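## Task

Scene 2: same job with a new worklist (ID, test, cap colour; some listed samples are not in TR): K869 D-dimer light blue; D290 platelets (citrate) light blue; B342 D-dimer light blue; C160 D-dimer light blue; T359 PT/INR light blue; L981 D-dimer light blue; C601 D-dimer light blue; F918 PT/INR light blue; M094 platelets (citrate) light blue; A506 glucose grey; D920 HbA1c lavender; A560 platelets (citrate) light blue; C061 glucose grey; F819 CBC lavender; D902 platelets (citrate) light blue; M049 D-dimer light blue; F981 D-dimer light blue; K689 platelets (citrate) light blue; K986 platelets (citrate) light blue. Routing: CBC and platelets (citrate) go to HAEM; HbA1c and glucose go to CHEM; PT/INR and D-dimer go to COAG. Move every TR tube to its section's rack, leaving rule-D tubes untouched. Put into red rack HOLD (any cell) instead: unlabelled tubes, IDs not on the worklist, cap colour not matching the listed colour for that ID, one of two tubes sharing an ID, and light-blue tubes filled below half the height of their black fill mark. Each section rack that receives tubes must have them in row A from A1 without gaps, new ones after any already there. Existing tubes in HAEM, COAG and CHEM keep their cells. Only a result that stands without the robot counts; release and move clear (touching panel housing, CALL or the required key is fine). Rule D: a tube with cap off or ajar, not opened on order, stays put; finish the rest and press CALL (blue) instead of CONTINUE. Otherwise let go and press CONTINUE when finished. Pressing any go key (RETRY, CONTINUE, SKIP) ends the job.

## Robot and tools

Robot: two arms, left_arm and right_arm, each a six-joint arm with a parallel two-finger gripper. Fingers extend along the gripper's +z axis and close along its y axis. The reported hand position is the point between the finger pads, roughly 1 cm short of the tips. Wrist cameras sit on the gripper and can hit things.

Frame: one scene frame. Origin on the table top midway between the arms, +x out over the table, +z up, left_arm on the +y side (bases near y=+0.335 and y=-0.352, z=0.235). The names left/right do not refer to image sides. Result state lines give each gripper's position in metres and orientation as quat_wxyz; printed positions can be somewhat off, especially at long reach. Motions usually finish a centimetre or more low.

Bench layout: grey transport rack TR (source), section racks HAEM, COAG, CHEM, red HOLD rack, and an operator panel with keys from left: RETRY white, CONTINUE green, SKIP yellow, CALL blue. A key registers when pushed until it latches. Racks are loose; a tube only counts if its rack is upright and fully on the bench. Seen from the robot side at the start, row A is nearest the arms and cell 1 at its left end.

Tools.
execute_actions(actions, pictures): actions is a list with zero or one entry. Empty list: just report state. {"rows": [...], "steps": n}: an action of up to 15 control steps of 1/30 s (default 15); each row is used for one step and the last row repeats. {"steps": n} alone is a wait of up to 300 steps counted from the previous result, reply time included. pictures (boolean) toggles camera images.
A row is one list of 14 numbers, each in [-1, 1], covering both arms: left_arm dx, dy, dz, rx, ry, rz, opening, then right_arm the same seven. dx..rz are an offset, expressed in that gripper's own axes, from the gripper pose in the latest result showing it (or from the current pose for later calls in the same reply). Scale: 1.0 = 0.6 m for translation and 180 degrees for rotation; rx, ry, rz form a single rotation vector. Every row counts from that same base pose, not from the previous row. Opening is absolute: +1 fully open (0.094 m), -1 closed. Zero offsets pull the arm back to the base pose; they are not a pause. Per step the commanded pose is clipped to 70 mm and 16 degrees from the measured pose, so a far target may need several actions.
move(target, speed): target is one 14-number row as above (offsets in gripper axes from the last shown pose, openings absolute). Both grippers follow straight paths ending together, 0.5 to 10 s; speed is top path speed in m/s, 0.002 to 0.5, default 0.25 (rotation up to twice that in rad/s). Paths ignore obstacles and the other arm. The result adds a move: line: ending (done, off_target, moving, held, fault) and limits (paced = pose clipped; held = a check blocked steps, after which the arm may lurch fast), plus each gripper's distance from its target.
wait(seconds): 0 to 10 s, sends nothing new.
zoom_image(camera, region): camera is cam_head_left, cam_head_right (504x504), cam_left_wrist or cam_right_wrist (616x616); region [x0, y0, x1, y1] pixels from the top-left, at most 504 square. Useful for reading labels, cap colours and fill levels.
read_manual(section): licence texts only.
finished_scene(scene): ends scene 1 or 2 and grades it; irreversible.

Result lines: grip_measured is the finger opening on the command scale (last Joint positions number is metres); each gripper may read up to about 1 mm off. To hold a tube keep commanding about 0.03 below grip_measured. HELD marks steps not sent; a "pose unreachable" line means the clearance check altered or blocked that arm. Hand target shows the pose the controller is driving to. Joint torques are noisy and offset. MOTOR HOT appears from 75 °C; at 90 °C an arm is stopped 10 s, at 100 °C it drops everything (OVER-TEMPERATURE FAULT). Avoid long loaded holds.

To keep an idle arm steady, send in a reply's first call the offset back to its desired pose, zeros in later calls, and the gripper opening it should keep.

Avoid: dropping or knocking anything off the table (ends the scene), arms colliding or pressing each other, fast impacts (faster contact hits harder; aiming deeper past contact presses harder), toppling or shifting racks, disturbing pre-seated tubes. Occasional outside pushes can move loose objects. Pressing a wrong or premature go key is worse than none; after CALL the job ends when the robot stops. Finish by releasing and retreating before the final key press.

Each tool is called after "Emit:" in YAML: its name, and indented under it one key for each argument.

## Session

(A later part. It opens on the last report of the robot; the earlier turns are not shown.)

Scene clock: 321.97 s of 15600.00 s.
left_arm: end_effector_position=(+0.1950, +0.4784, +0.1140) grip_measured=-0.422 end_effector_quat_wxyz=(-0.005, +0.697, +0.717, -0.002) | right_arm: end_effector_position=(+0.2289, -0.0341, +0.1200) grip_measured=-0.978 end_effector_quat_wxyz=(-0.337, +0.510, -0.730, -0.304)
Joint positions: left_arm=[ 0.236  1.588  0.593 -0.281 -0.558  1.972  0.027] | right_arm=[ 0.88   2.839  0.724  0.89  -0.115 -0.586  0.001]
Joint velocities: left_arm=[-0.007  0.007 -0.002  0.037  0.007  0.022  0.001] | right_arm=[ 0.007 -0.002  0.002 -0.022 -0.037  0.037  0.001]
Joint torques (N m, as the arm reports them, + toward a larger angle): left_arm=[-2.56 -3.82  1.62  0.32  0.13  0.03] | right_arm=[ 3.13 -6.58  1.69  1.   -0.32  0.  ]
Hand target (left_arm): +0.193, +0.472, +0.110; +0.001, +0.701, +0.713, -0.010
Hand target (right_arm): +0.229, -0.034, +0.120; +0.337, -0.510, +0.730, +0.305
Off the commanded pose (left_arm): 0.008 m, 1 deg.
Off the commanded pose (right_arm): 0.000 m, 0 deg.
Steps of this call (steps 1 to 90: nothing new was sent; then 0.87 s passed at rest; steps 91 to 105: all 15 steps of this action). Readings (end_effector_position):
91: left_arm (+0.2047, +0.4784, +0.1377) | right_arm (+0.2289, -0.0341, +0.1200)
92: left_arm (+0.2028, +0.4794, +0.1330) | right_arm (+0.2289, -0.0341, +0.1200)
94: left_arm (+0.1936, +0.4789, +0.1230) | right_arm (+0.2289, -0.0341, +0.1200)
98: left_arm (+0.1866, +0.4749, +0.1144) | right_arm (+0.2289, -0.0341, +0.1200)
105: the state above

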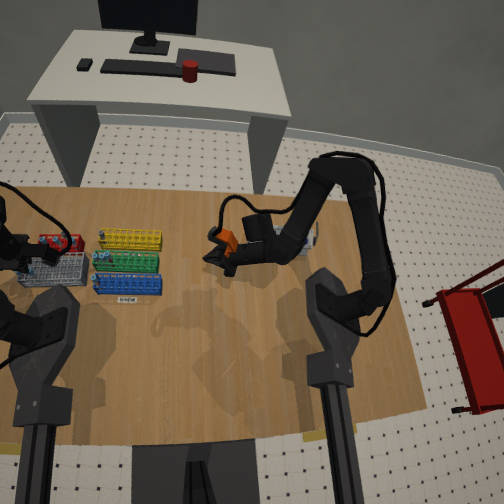

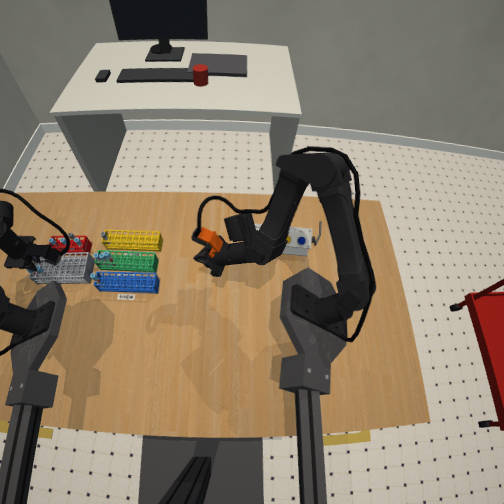

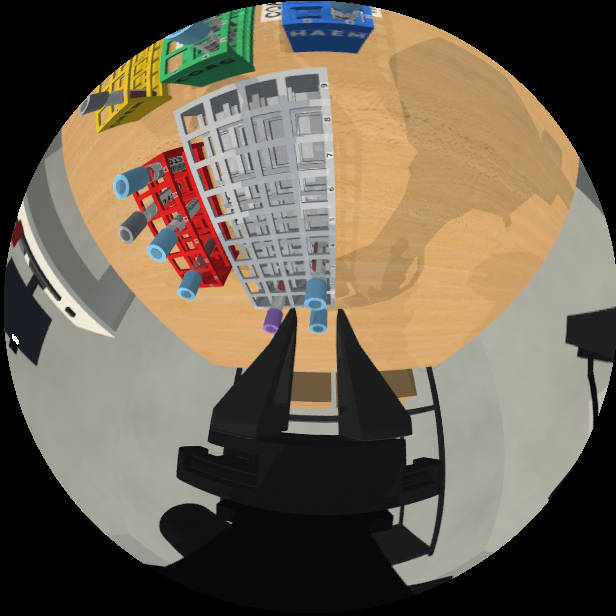

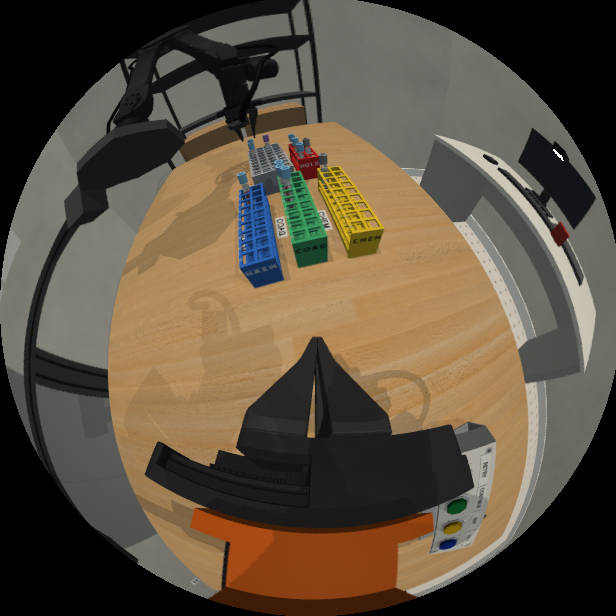

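Emit:
execute_actions:
  actions:
    - {"rows":[[-0.012,-0.005,0.057,0,-0.004,0.002,-0.42,0,0,0,0,0,0,-1]]}
  pictures: false

Emit:
execute_actions:
  actions:
    - {"rows":[[0,0,0,0,0,0,-0.73,0,0,0,0,0,0,-1]],"steps":10}
  pictures: false

Emit:
move:
  target: [0,0.005,-0.19,-0.004,-0.006,0,-0.73,0,0,0,0,0,0,-1]
  speed: 0.15

Emit:
move:
  target: [-0.39,0.05,-0.005,0,0,-0.3,-0.73,0,0,0,0,0,0,-1]
  speed: 0.4

Emit:
zoom_image:
  camera: "cam_right_wrist"
  region: [215,100,315,200]

Scene clock: 329.23 s of 15600.00 s.
left_arm: end_effector_position=(+0.1946, +0.4782, +0.0843) grip_measured=-0.422 end_effector_quat_wxyz=(-0.009, +0.696, +0.718, +0.003) | right_arm: end_effector_position=(+0.2290, -0.0342, +0.1199) grip_measured=-0.978 end_effector_quat_wxyz=(-0.337, +0.510, -0.731, -0.304)
Joint positions: left_arm=[ 0.295  1.703  0.566 -0.097 -0.55   2.037  0.027] | right_arm=[ 0.88   2.839  0.724  0.89  -0.114 -0.586  0.001]
Joint velocities: left_arm=[ 0.022  0.002 -0.007  0.081  0.037  0.007  0.001] | right_arm=[ 0.017 -0.002 -0.002 -0.037  0.051  0.007 -0.001]
Joint torques (N m, as the arm reports them, + toward a larger angle): left_arm=[-2.76 -4.36  0.73  0.33  0.14  0.02] | right_arm=[ 3.06 -6.73  1.58  0.97 -0.32 -0.01]
Hand target (left_arm): +0.191, +0.471, +0.080; -0.001, +0.700, +0.714, -0.006
Hand target (right_arm): +0.229, -0.034, +0.120; +0.337, -0.510, +0.730, +0.304
Off the commanded pose (left_arm): 0.009 m, 2 deg.
Off the commanded pose (right_arm): 0.000 m, 0 deg.
Steps of this call (steps 1 to 90: nothing new was sent; then 3.77 s passed at rest; steps 91 to 105: all 15 steps of this action). Readings (end_effector_position):
91: left_arm (+0.1972, +0.4794, +0.1111) | right_arm (+0.2289, -0.0342, +0.1199)
92: left_arm (+0.1971, +0.4800, +0.1056) | right_arm (+0.2289, -0.0342, +0.1199)
94: left_arm (+0.1916, +0.4789, +0.0940) | right_arm (+0.2289, -0.0342, +0.1199)
98: left_arm (+0.1867, +0.4747, +0.0846) | right_arm (+0.2290, -0.0342, +0.1199)
105: the state above

Scene clock: 329.57 s of 15600.00 s.
left_arm: end_effector_position=(+0.1947, +0.4783, +0.0843) grip_measured=-0.710 end_effector_quat_wxyz=(-0.009, +0.696, +0.718, +0.003) | right_arm: end_effector_position=(+0.2291, -0.0343, +0.1198) grip_measured=-0.978 end_effector_quat_wxyz=(-0.337, +0.510, -0.731, -0.304)
Joint positions: left_arm=[ 0.295  1.703  0.566 -0.096 -0.55   2.037  0.014] | right_arm=[ 0.88   2.839  0.724  0.89  -0.113 -0.586  0.001]
Joint velocities: left_arm=[ 0.007 -0.002 -0.007  0.022  0.007  0.037 -0.   ] | right_arm=[-0.002  0.007 -0.002  0.051  0.007  0.066 -0.001]
Joint torques (N m, as the arm reports them, + toward a larger angle): left_arm=[-3.16 -5.47  1.63  0.27 -0.03 -0.01] | right_arm=[ 3.08 -6.62  1.58  0.97 -0.3   0.  ]
Hand target (left_arm): +0.195, +0.478, +0.084; -0.009, +0.696, +0.718, +0.003
Hand target (right_arm): +0.229, -0.034, +0.120; +0.337, -0.510, +0.731, +0.304
Off the commanded pose (left_arm): 0.000 m, 0 deg.
Off the commanded pose (right_arm): 0.000 m, 0 deg.
Steps of this call (steps 1 to 10: all 10 steps of this action). Readings (end_effector_position):
1: left_arm (+0.1947, +0.4783, +0.0843) | right_arm (+0.2290, -0.0342, +0.1199)
2: left_arm (+0.1947, +0.4783, +0.0843) | right_arm (+0.2290, -0.0342, +0.1199)
4: left_arm (+0.1947, +0.4783, +0.0843) | right_arm (+0.2290, -0.0342, +0.1199)
8: left_arm (+0.1947, +0.4783, +0.0843) | right_arm (+0.2290, -0.0342, +0.1199)
10: the state above

Scene clock: 331.27 s of 15600.00 s.
left_arm: end_effector_position=(+0.1948, +0.4756, +0.1902) grip_measured=-0.710 end_effector_quat_wxyz=(-0.003, +0.695, +0.719, -0.005) | right_arm: end_effector_position=(+0.2291, -0.0343, +0.1198) grip_measured=-0.978 end_effector_quat_wxyz=(-0.337, +0.510, -0.731, -0.304)
Joint positions: left_arm=[ 0.043  1.388  0.717 -0.734 -0.594  1.737  0.014] | right_arm=[ 0.88   2.839  0.724  0.89  -0.113 -0.586  0.001]
Joint velocities: left_arm=[-0.022  0.007 -0.022 -0.066 -0.051 -0.051 -0.002] | right_arm=[-0.012 -0.012 -0.002 -0.022  0.022  0.051 -0.   ]
Joint torques (N m, as the arm reports them, + toward a larger angle): left_arm=[-3.91 -4.99  5.22 -0.04 -0.03 -0.07] | right_arm=[ 3.09 -6.69  1.63  0.97 -0.3  -0.02]
Hand target (left_arm): +0.200, +0.477, +0.199; +0.004, +0.695, +0.719, +0.002
Hand target (right_arm): +0.229, -0.034, +0.120; +0.337, -0.510, +0.731, +0.304
Off the commanded pose (left_arm): 0.009 m, 1 deg.
Off the commanded pose (right_arm): 0.000 m, 0 deg.
move: done

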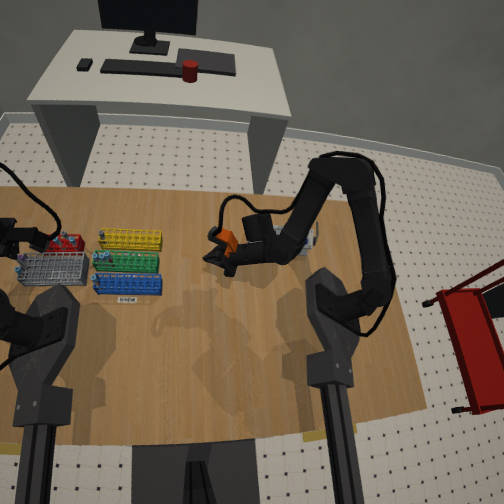

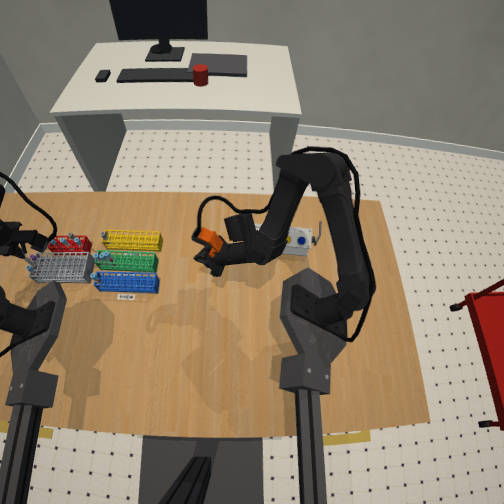

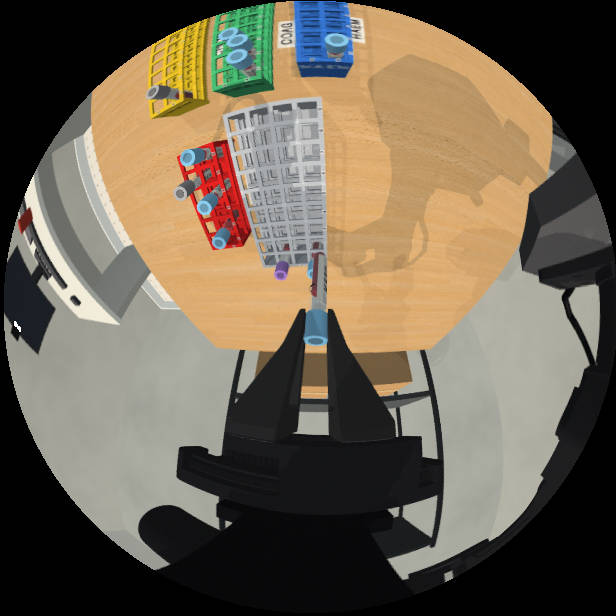

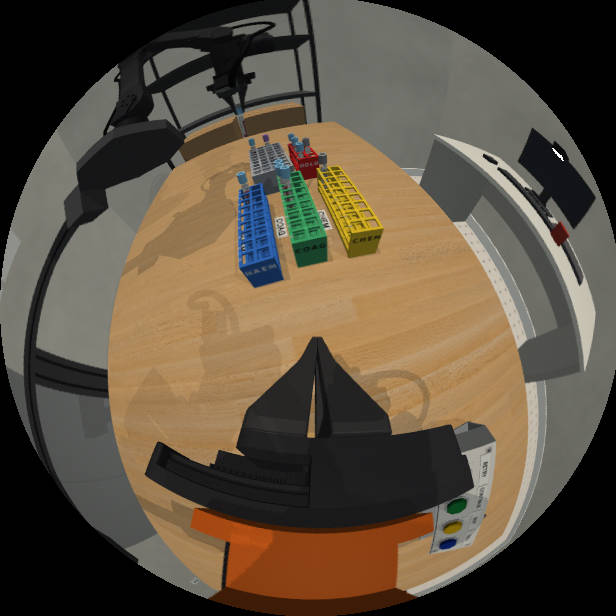

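Scene clock: 333.23 s of 15600.00 s.
left_arm: end_effector_position=(+0.2279, +0.2449, +0.1926) grip_measured=-0.710 end_effector_quat_wxyz=(-0.001, +0.288, +0.958, -0.005) | right_arm: end_effector_position=(+0.2292, -0.0344, +0.1197) grip_measured=-0.978 end_effector_quat_wxyz=(-0.337, +0.510, -0.731, -0.303)
Joint positions: left_arm=[-0.678  2.128  0.969 -0.716 -0.536 -0.069  0.014] | right_arm=[ 0.88   2.839  0.724  0.89  -0.112 -0.586  0.001]
Joint velocities: left_arm=[0.017 0.007 0.007 0.007 0.037 0.051 0.001] | right_arm=[ 0.002  0.007  0.007 -0.007 -0.037  0.022 -0.   ]
Joint torques (N m, as the arm reports them, + toward a larger angle): left_arm=[-5.8  -4.78  5.35  0.11  0.04  0.  ] | right_arm=[ 3.06 -6.7   1.77  0.98 -0.29 -0.01]
Hand target (left_arm): +0.229, +0.238, +0.195; -0.001, +0.292, +0.956, -0.007
Hand target (right_arm): +0.229, -0.034, +0.120; +0.337, -0.510, +0.731, +0.304
Off the commanded pose (left_arm): 0.006 m, 1 deg.
Off the commanded pose (right_arm): 0.000 m, 0 deg.
move: done

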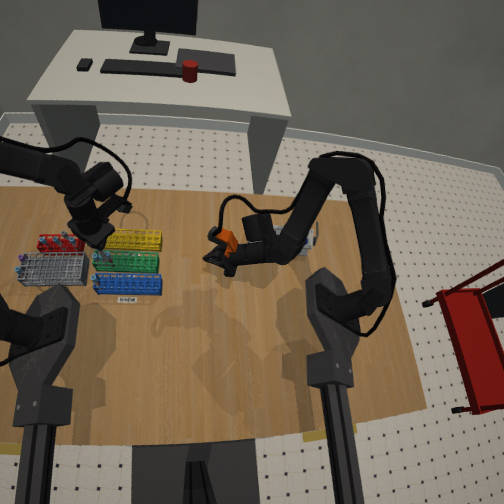

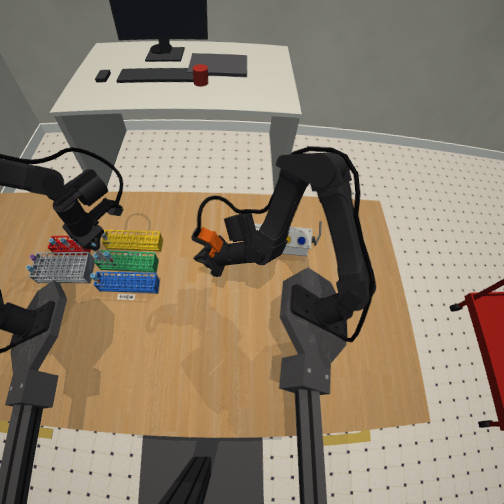

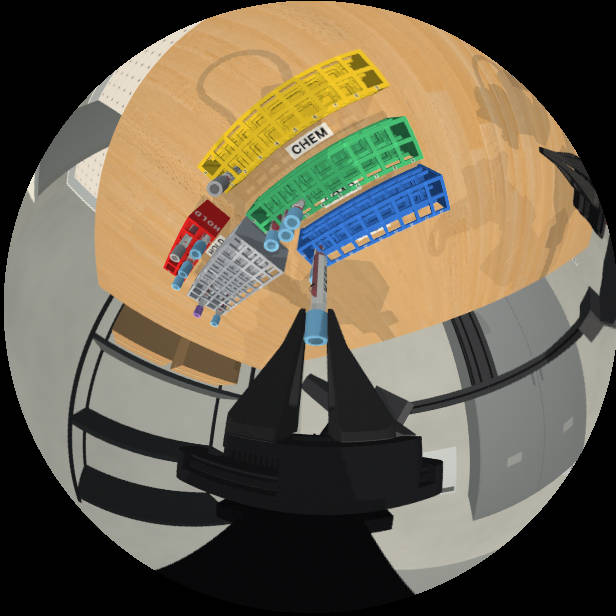

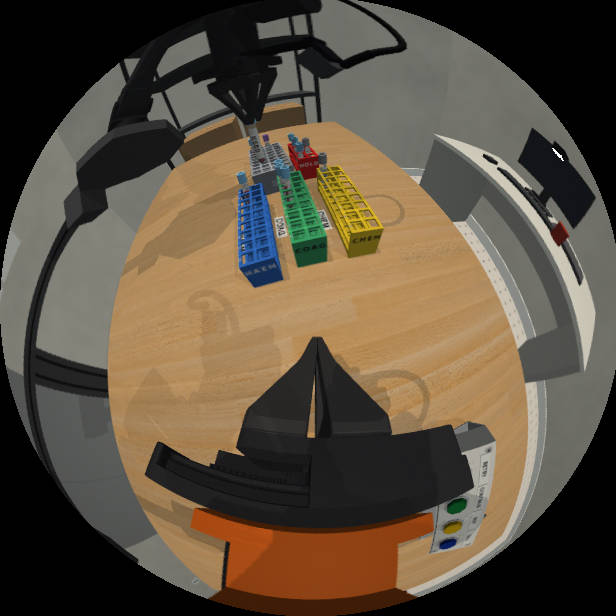

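Region (215, 100, 315, 200) of cam_right_wrist's 616x616 image, scaled by 5.040, with more detail than that image has.

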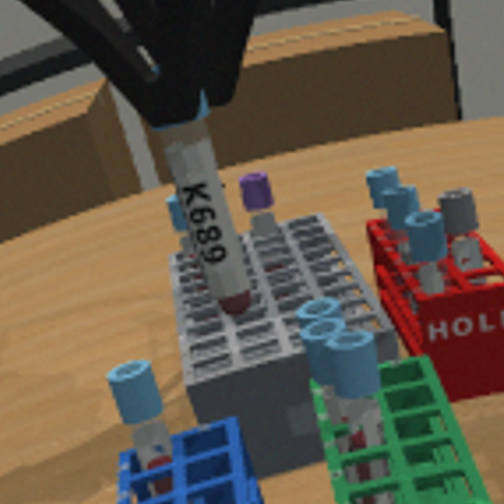

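Emit:
move:
  target: [0.0755,-0.034,0.045,0,0,0.314,-0.73,0,0,0,0,0,0,-1]
  speed: 0.5

Emit:
execute_actions:
  actions:
    - {"rows":[[0,-0.002,0.05,-0.004,0,0.002,-0.73,0,0,0,0,0,0,-1]]}

Emit:
zoom_image:
  camera: "cam_left_wrist"
  region: [240,200,400,360]

Scene clock: 339.93 s of 15600.00 s.
left_arm: end_effector_position=(+0.1783, +0.2564, +0.1627) grip_measured=-0.710 end_effector_quat_wxyz=(-0.012, +0.705, +0.709, -0.004) | right_arm: end_effector_position=(+0.2293, -0.0345, +0.1196) grip_measured=-0.978 end_effector_quat_wxyz=(-0.337, +0.510, -0.731, -0.303)
Joint positions: left_arm=[-0.691  2.108  0.747 -0.555 -0.536  0.88   0.014] | right_arm=[ 0.88   2.839  0.724  0.89  -0.111 -0.586  0.001]
Joint velocities: left_arm=[-0.012  0.002  0.002  0.066 -0.081  0.007 -0.   ] | right_arm=[-0.007 -0.002  0.007  0.007  0.007  0.007 -0.001]
Joint torques (N m, as the arm reports them, + toward a larger angle): left_arm=[-4.89 -6.95  2.16  0.41  0.04  0.03] | right_arm=[ 3.16 -6.66  1.62  1.   -0.28 -0.03]
Hand target (left_arm): +0.179, +0.253, +0.166; +0.002, +0.707, +0.707, -0.005
Hand target (right_arm): +0.229, -0.034, +0.120; +0.337, -0.510, +0.731, +0.303
Off the commanded pose (left_arm): 0.005 m, 2 deg.
Off the commanded pose (right_arm): 0.000 m, 0 deg.
After step 90, 1.97 s passed at rest.
move: done

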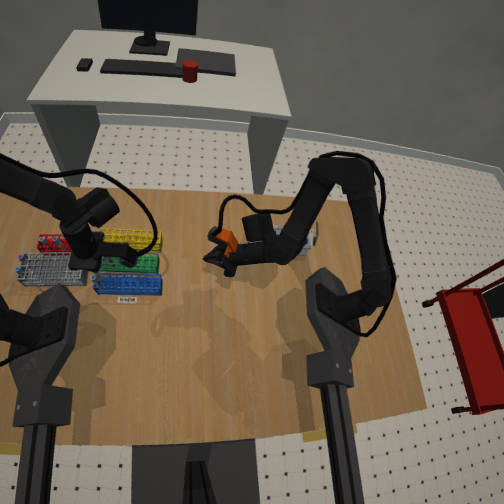

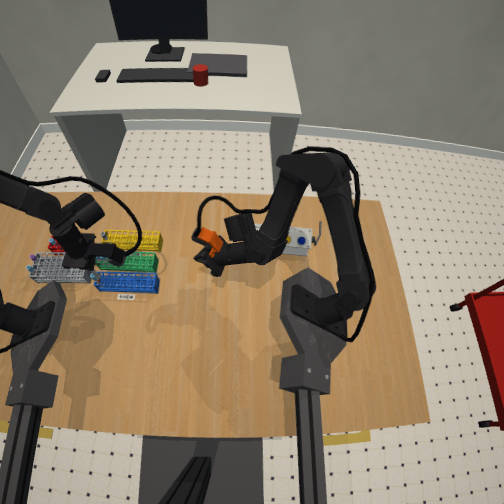

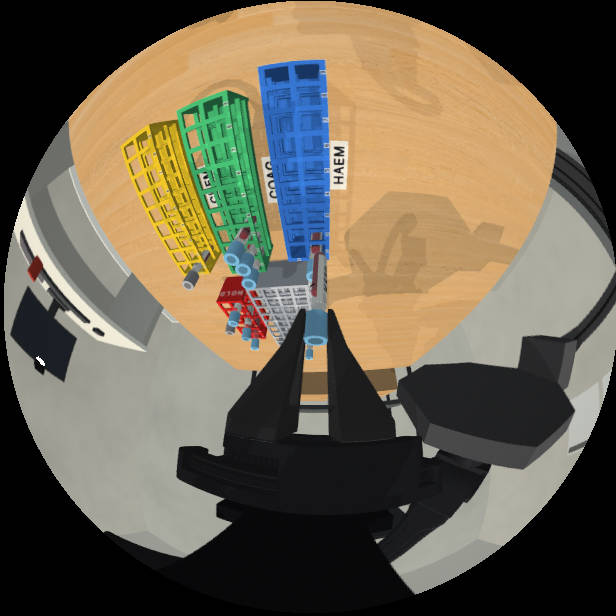

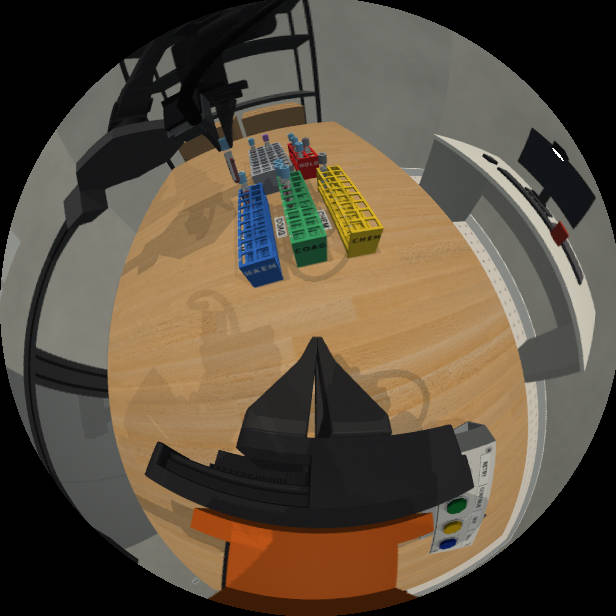

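Scene clock: 340.43 s of 15600.00 s.
left_arm: end_effector_position=(+0.1783, +0.2571, +0.1372) grip_measured=-0.710 end_effector_quat_wxyz=(-0.008, +0.705, +0.709, -0.000) | right_arm: end_effector_position=(+0.2293, -0.0345, +0.1196) grip_measured=-0.978 end_effector_quat_wxyz=(-0.337, +0.510, -0.731, -0.303)
Joint positions: left_arm=[-0.638  2.17   0.7   -0.403 -0.56   0.946  0.014] | right_arm=[ 0.88   2.839  0.724  0.89  -0.111 -0.586  0.001]
Joint velocities: left_arm=[ 0.007 -0.007 -0.002  0.037  0.007  0.051 -0.001] | right_arm=[ 0.012 -0.027 -0.002  0.022 -0.037  0.051 -0.001]
Joint torques (N m, as the arm reports them, + toward a larger angle): left_arm=[-3.81 -4.5   1.87  0.39 -0.03  0.05] | right_arm=[ 3.01 -6.65  1.74  0.96 -0.31 -0.01]
Hand target (left_arm): +0.176, +0.257, +0.133; -0.008, +0.707, +0.707, +0.000
Hand target (right_arm): +0.229, -0.034, +0.120; +0.337, -0.510, +0.731, +0.303
Off the commanded pose (left_arm): 0.005 m, 0 deg.
Off the commanded pose (right_arm): 0.000 m, 0 deg.
Steps of this call (steps 1 to 15: all 15 steps of this action). Readings (end_effector_position):
1: left_arm (+0.1788, +0.2560, +0.1603) | right_arm (+0.2293, -0.0345, +0.1196)
2: left_arm (+0.1794, +0.2558, +0.1560) | right_arm (+0.2293, -0.0345, +0.1196)
4: left_arm (+0.1762, +0.2585, +0.1462) | right_arm (+0.2293, -0.0345, +0.1196)
8: left_arm (+0.1718, +0.2611, +0.1375) | right_arm (+0.2293, -0.0345, +0.1196)
15: the state above

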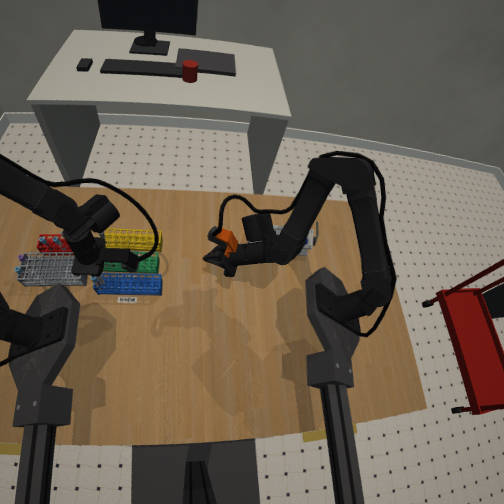

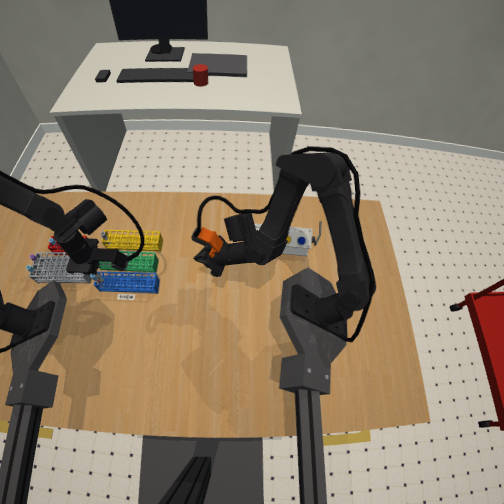

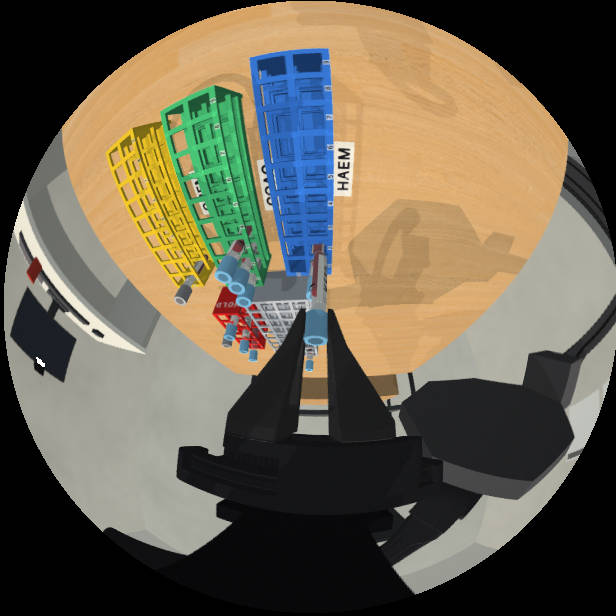

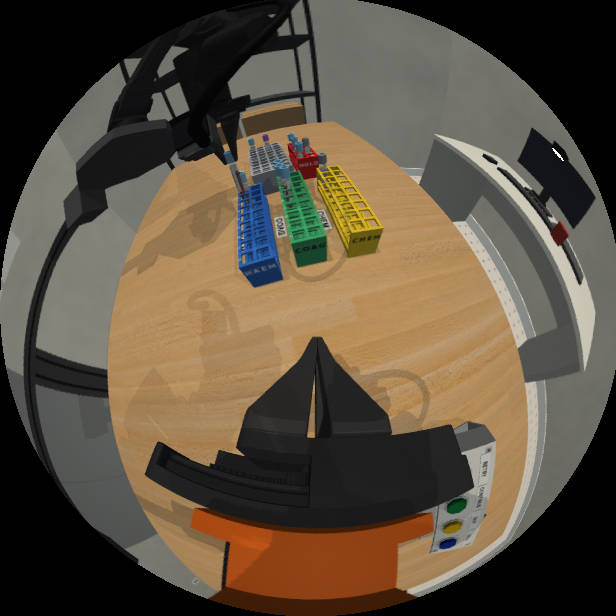

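Region (240, 200, 400, 360) of cam_left_wrist's 616x616 image, scaled by 3.150, with more detail than that image has.

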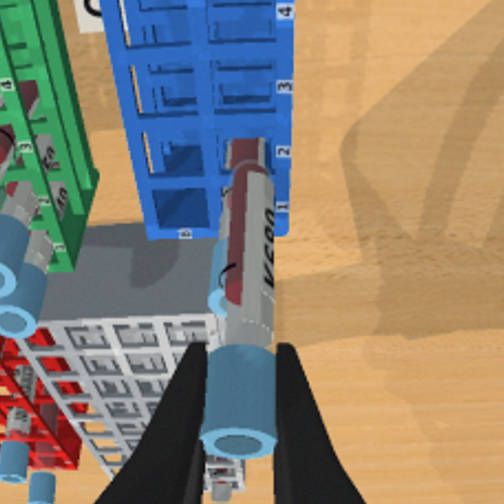

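Emit:
execute_actions:
  actions:
    - {"rows":[[-0.012,-0.004,0.014,-0.002,-0.004,0,-0.73,0,0,0,0,0,0,-1]]}

Emit:
zoom_image:
  camera: "cam_left_wrist"
  region: [240,200,400,360]

Scene clock: 346.03 s of 15600.00 s.
left_arm: end_effector_position=(+0.1823, +0.2516, +0.1335) grip_measured=-0.710 end_effector_quat_wxyz=(+0.003, +0.702, +0.713, +0.002) | right_arm: end_effector_position=(+0.2294, -0.0346, +0.1195) grip_measured=-0.978 end_effector_quat_wxyz=(-0.337, +0.510, -0.731, -0.302)
Joint positions: left_arm=[-0.638  2.189  0.7   -0.359 -0.561  0.95   0.014] | right_arm=[ 0.88   2.839  0.724  0.89  -0.11  -0.586  0.001]
Joint velocities: left_arm=[ 0.002 -0.007  0.007  0.066 -0.007 -0.037  0.001] | right_arm=[-0.002 -0.012 -0.002  0.007  0.037 -0.022  0.001]
Joint torques (N m, as the arm reports them, + toward a larger angle): left_arm=[-4.28 -4.29  1.62  0.51  0.02 -0.01] | right_arm=[ 3.09 -6.68  1.75  0.98 -0.29  0.01]
Hand target (left_arm): +0.176, +0.250, +0.129; -0.001, +0.705, +0.709, -0.003
Hand target (right_arm): +0.229, -0.035, +0.120; +0.337, -0.510, +0.731, +0.303
Off the commanded pose (left_arm): 0.008 m, 1 deg.
Off the commanded pose (right_arm): 0.000 m, 0 deg.
Steps of this call (steps 1 to 90: nothing new was sent; then 2.10 s passed at rest; steps 91 to 105: all 15 steps of this action). Readings (end_effector_position):
91: left_arm (+0.1801, +0.2556, +0.1368) | right_arm (+0.2294, -0.0345, +0.1196)
92: left_arm (+0.1805, +0.2547, +0.1360) | right_arm (+0.2294, -0.0345, +0.1196)
94: left_arm (+0.1806, +0.2535, +0.1344) | right_arm (+0.2294, -0.0345, +0.1196)
98: left_arm (+0.1811, +0.2525, +0.1335) | right_arm (+0.2294, -0.0346, +0.1195)
105: the state above

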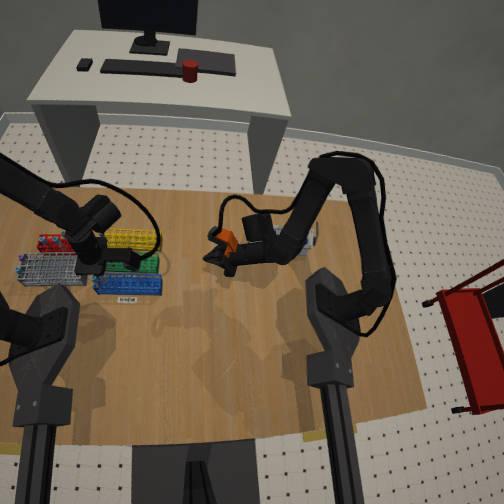

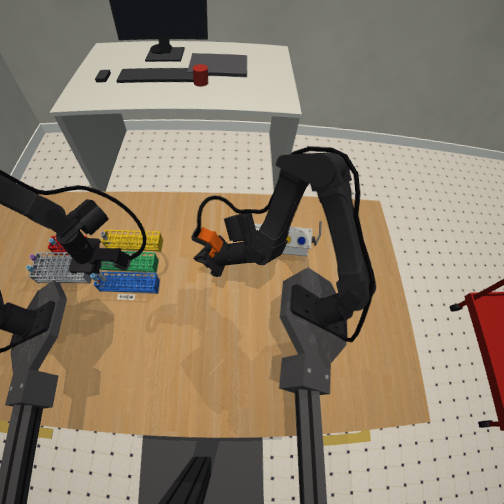

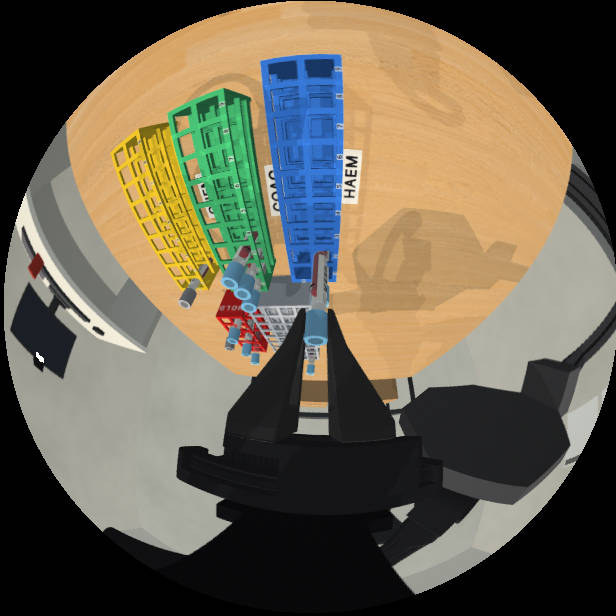

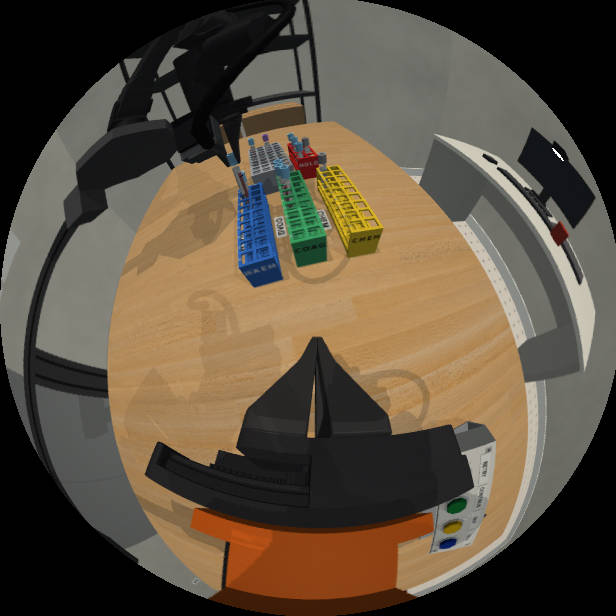

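Region (240, 200, 400, 360) of cam_left_wrist's 616x616 image, scaled by 3.150, with more detail than that image has.

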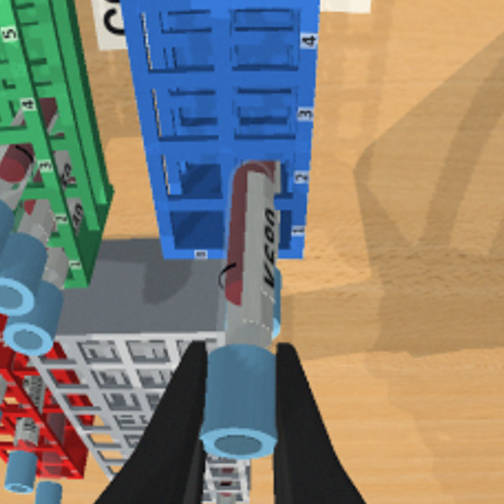

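Emit:
execute_actions:
  actions:
    - {"rows":[[-0.002,-0.017,0.026,0.005,0,0.004,-0.73,0,0,0,0,0,0,-1]]}
  pictures: false

Emit:
execute_actions:
  actions:
    - {"rows":[[0,-0.011,0.036,0.003,0,0.003,-0.73,0,0,0,0,0,0,-1]]}

Emit:
zoom_image:
  camera: "cam_left_wrist"
  region: [240,200,400,360]

Scene clock: 350.30 s of 15600.00 s.
left_arm: end_effector_position=(+0.1771, +0.2504, +0.1235) grip_measured=-0.710 end_effector_quat_wxyz=(+0.000, +0.705, +0.710, +0.001) | right_arm: end_effector_position=(+0.2295, -0.0346, +0.1195) grip_measured=-0.978 end_effector_quat_wxyz=(-0.337, +0.510, -0.732, -0.302)
Joint positions: left_arm=[-0.628  2.223  0.682 -0.306 -0.562  0.966  0.014] | right_arm=[ 0.88   2.839  0.724  0.89  -0.11  -0.586  0.001]
Joint velocities: left_arm=[-0.002 -0.002 -0.027 -0.066 -0.037 -0.037 -0.001] | right_arm=[-0.007  0.002 -0.007 -0.022 -0.007  0.051  0.001]
Joint torques (N m, as the arm reports them, + toward a larger angle): left_arm=[-3.46 -4.31  1.32  0.53  0.04  0.08] | right_arm=[ 3.16 -6.65  1.64  1.   -0.28 -0.02]
Hand target (left_arm): +0.172, +0.251, +0.118; -0.003, +0.706, +0.708, -0.004
Hand target (right_arm): +0.229, -0.035, +0.120; +0.337, -0.510, +0.731, +0.302
Off the commanded pose (left_arm): 0.007 m, 1 deg.
Off the commanded pose (right_arm): 0.000 m, 0 deg.
Steps of this call (steps 1 to 90: nothing new was sent; then 0.77 s passed at rest; steps 91 to 105: all 15 steps of this action). Readings (end_effector_position):
91: left_arm (+0.1824, +0.2511, +0.1326) | right_arm (+0.2294, -0.0346, +0.1195)
92: left_arm (+0.1820, +0.2504, +0.1309) | right_arm (+0.2294, -0.0346, +0.1195)
94: left_arm (+0.1785, +0.2512, +0.1271) | right_arm (+0.2295, -0.0346, +0.1195)
98: left_arm (+0.1756, +0.2515, +0.1236) | right_arm (+0.2295, -0.0346, +0.1195)
105: the state above

Scene clock: 350.80 s of 15600.00 s.
left_arm: end_effector_position=(+0.1764, +0.2492, +0.1071) grip_measured=-0.710 end_effector_quat_wxyz=(+0.002, +0.704, +0.710, -0.000) | right_arm: end_effector_position=(+0.2296, -0.0347, +0.1194) grip_measured=-0.978 end_effector_quat_wxyz=(-0.337, +0.510, -0.732, -0.302)
Joint positions: left_arm=[-0.593  2.278  0.666 -0.211 -0.569  1.008  0.014] | right_arm=[ 0.88   2.839  0.724  0.89  -0.109 -0.586  0.001]
Joint velocities: left_arm=[-0.007 -0.012 -0.012  0.066 -0.037  0.007 -0.001] | right_arm=[-0.017  0.017 -0.017 -0.007 -0.037 -0.051 -0.001]
Joint torques (N m, as the arm reports them, + toward a larger angle): left_arm=[-3.81 -4.5   1.01  0.42 -0.07  0.06] | right_arm=[ 3.06 -6.65  1.67  0.99 -0.3  -0.04]
Hand target (left_arm): +0.170, +0.251, +0.102; -0.003, +0.708, +0.706, -0.003
Hand target (right_arm): +0.230, -0.035, +0.119; +0.337, -0.510, +0.732, +0.302
Off the commanded pose (left_arm): 0.008 m, 1 deg.
Off the commanded pose (right_arm): 0.000 m, 0 deg.
Steps of this call (steps 1 to 15: all 15 steps of this action). Readings (end_effector_position):
1: left_arm (+0.1772, +0.2502, +0.1219) | right_arm (+0.2295, -0.0347, +0.1195)
2: left_arm (+0.1772, +0.2500, +0.1188) | right_arm (+0.2295, -0.0347, +0.1195)
4: left_arm (+0.1747, +0.2508, +0.1120) | right_arm (+0.2295, -0.0347, +0.1195)
8: left_arm (+0.1728, +0.2514, +0.1071) | right_arm (+0.2296, -0.0347, +0.1194)
15: the state above

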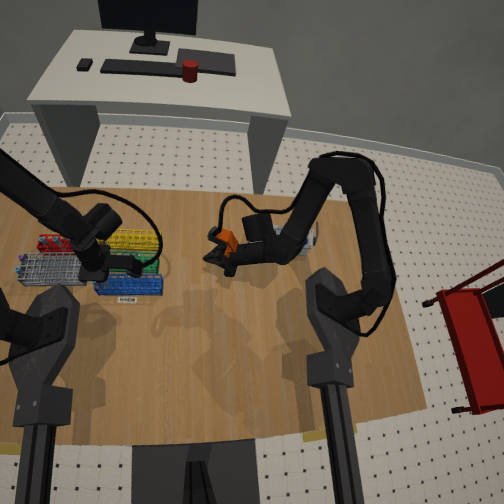

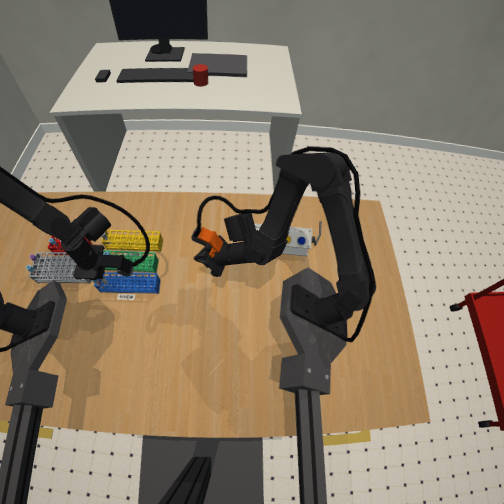

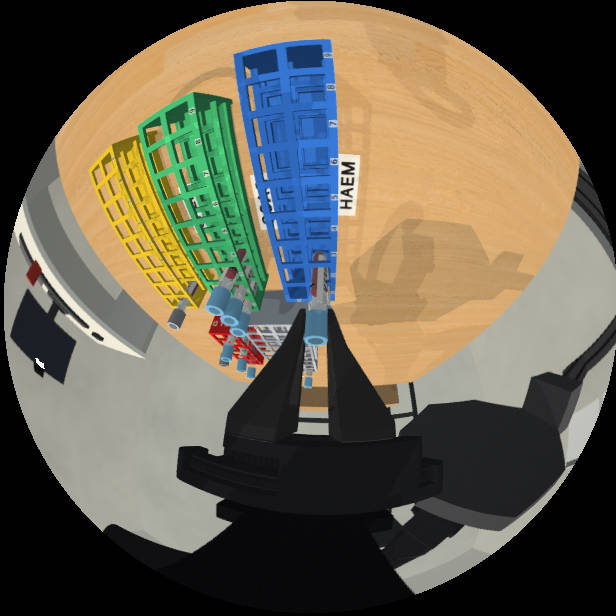

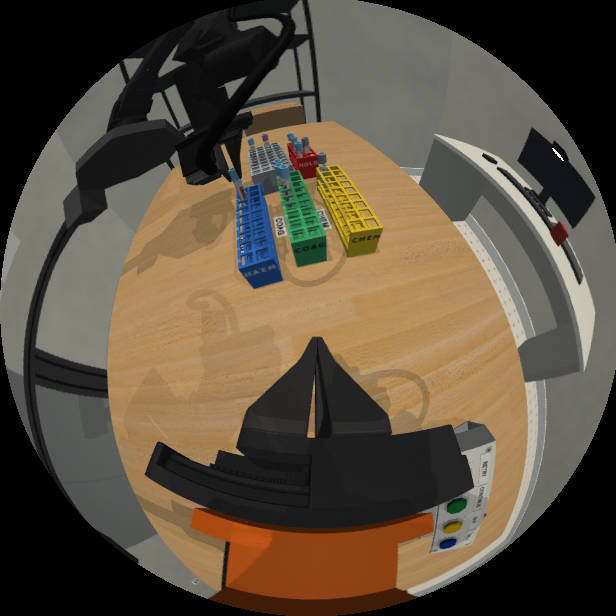

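Region (240, 200, 400, 360) of cam_left_wrist's 616x616 image, scaled by 3.150, with more detail than that image has.

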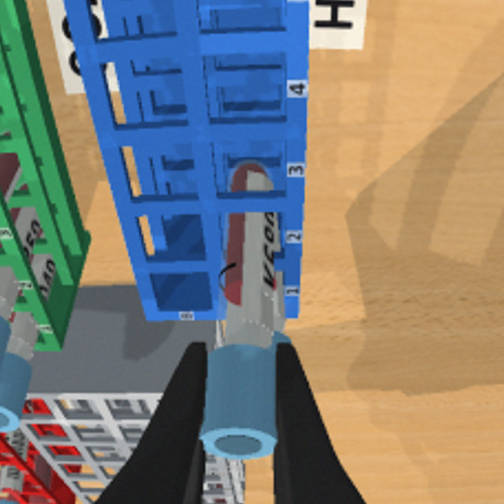

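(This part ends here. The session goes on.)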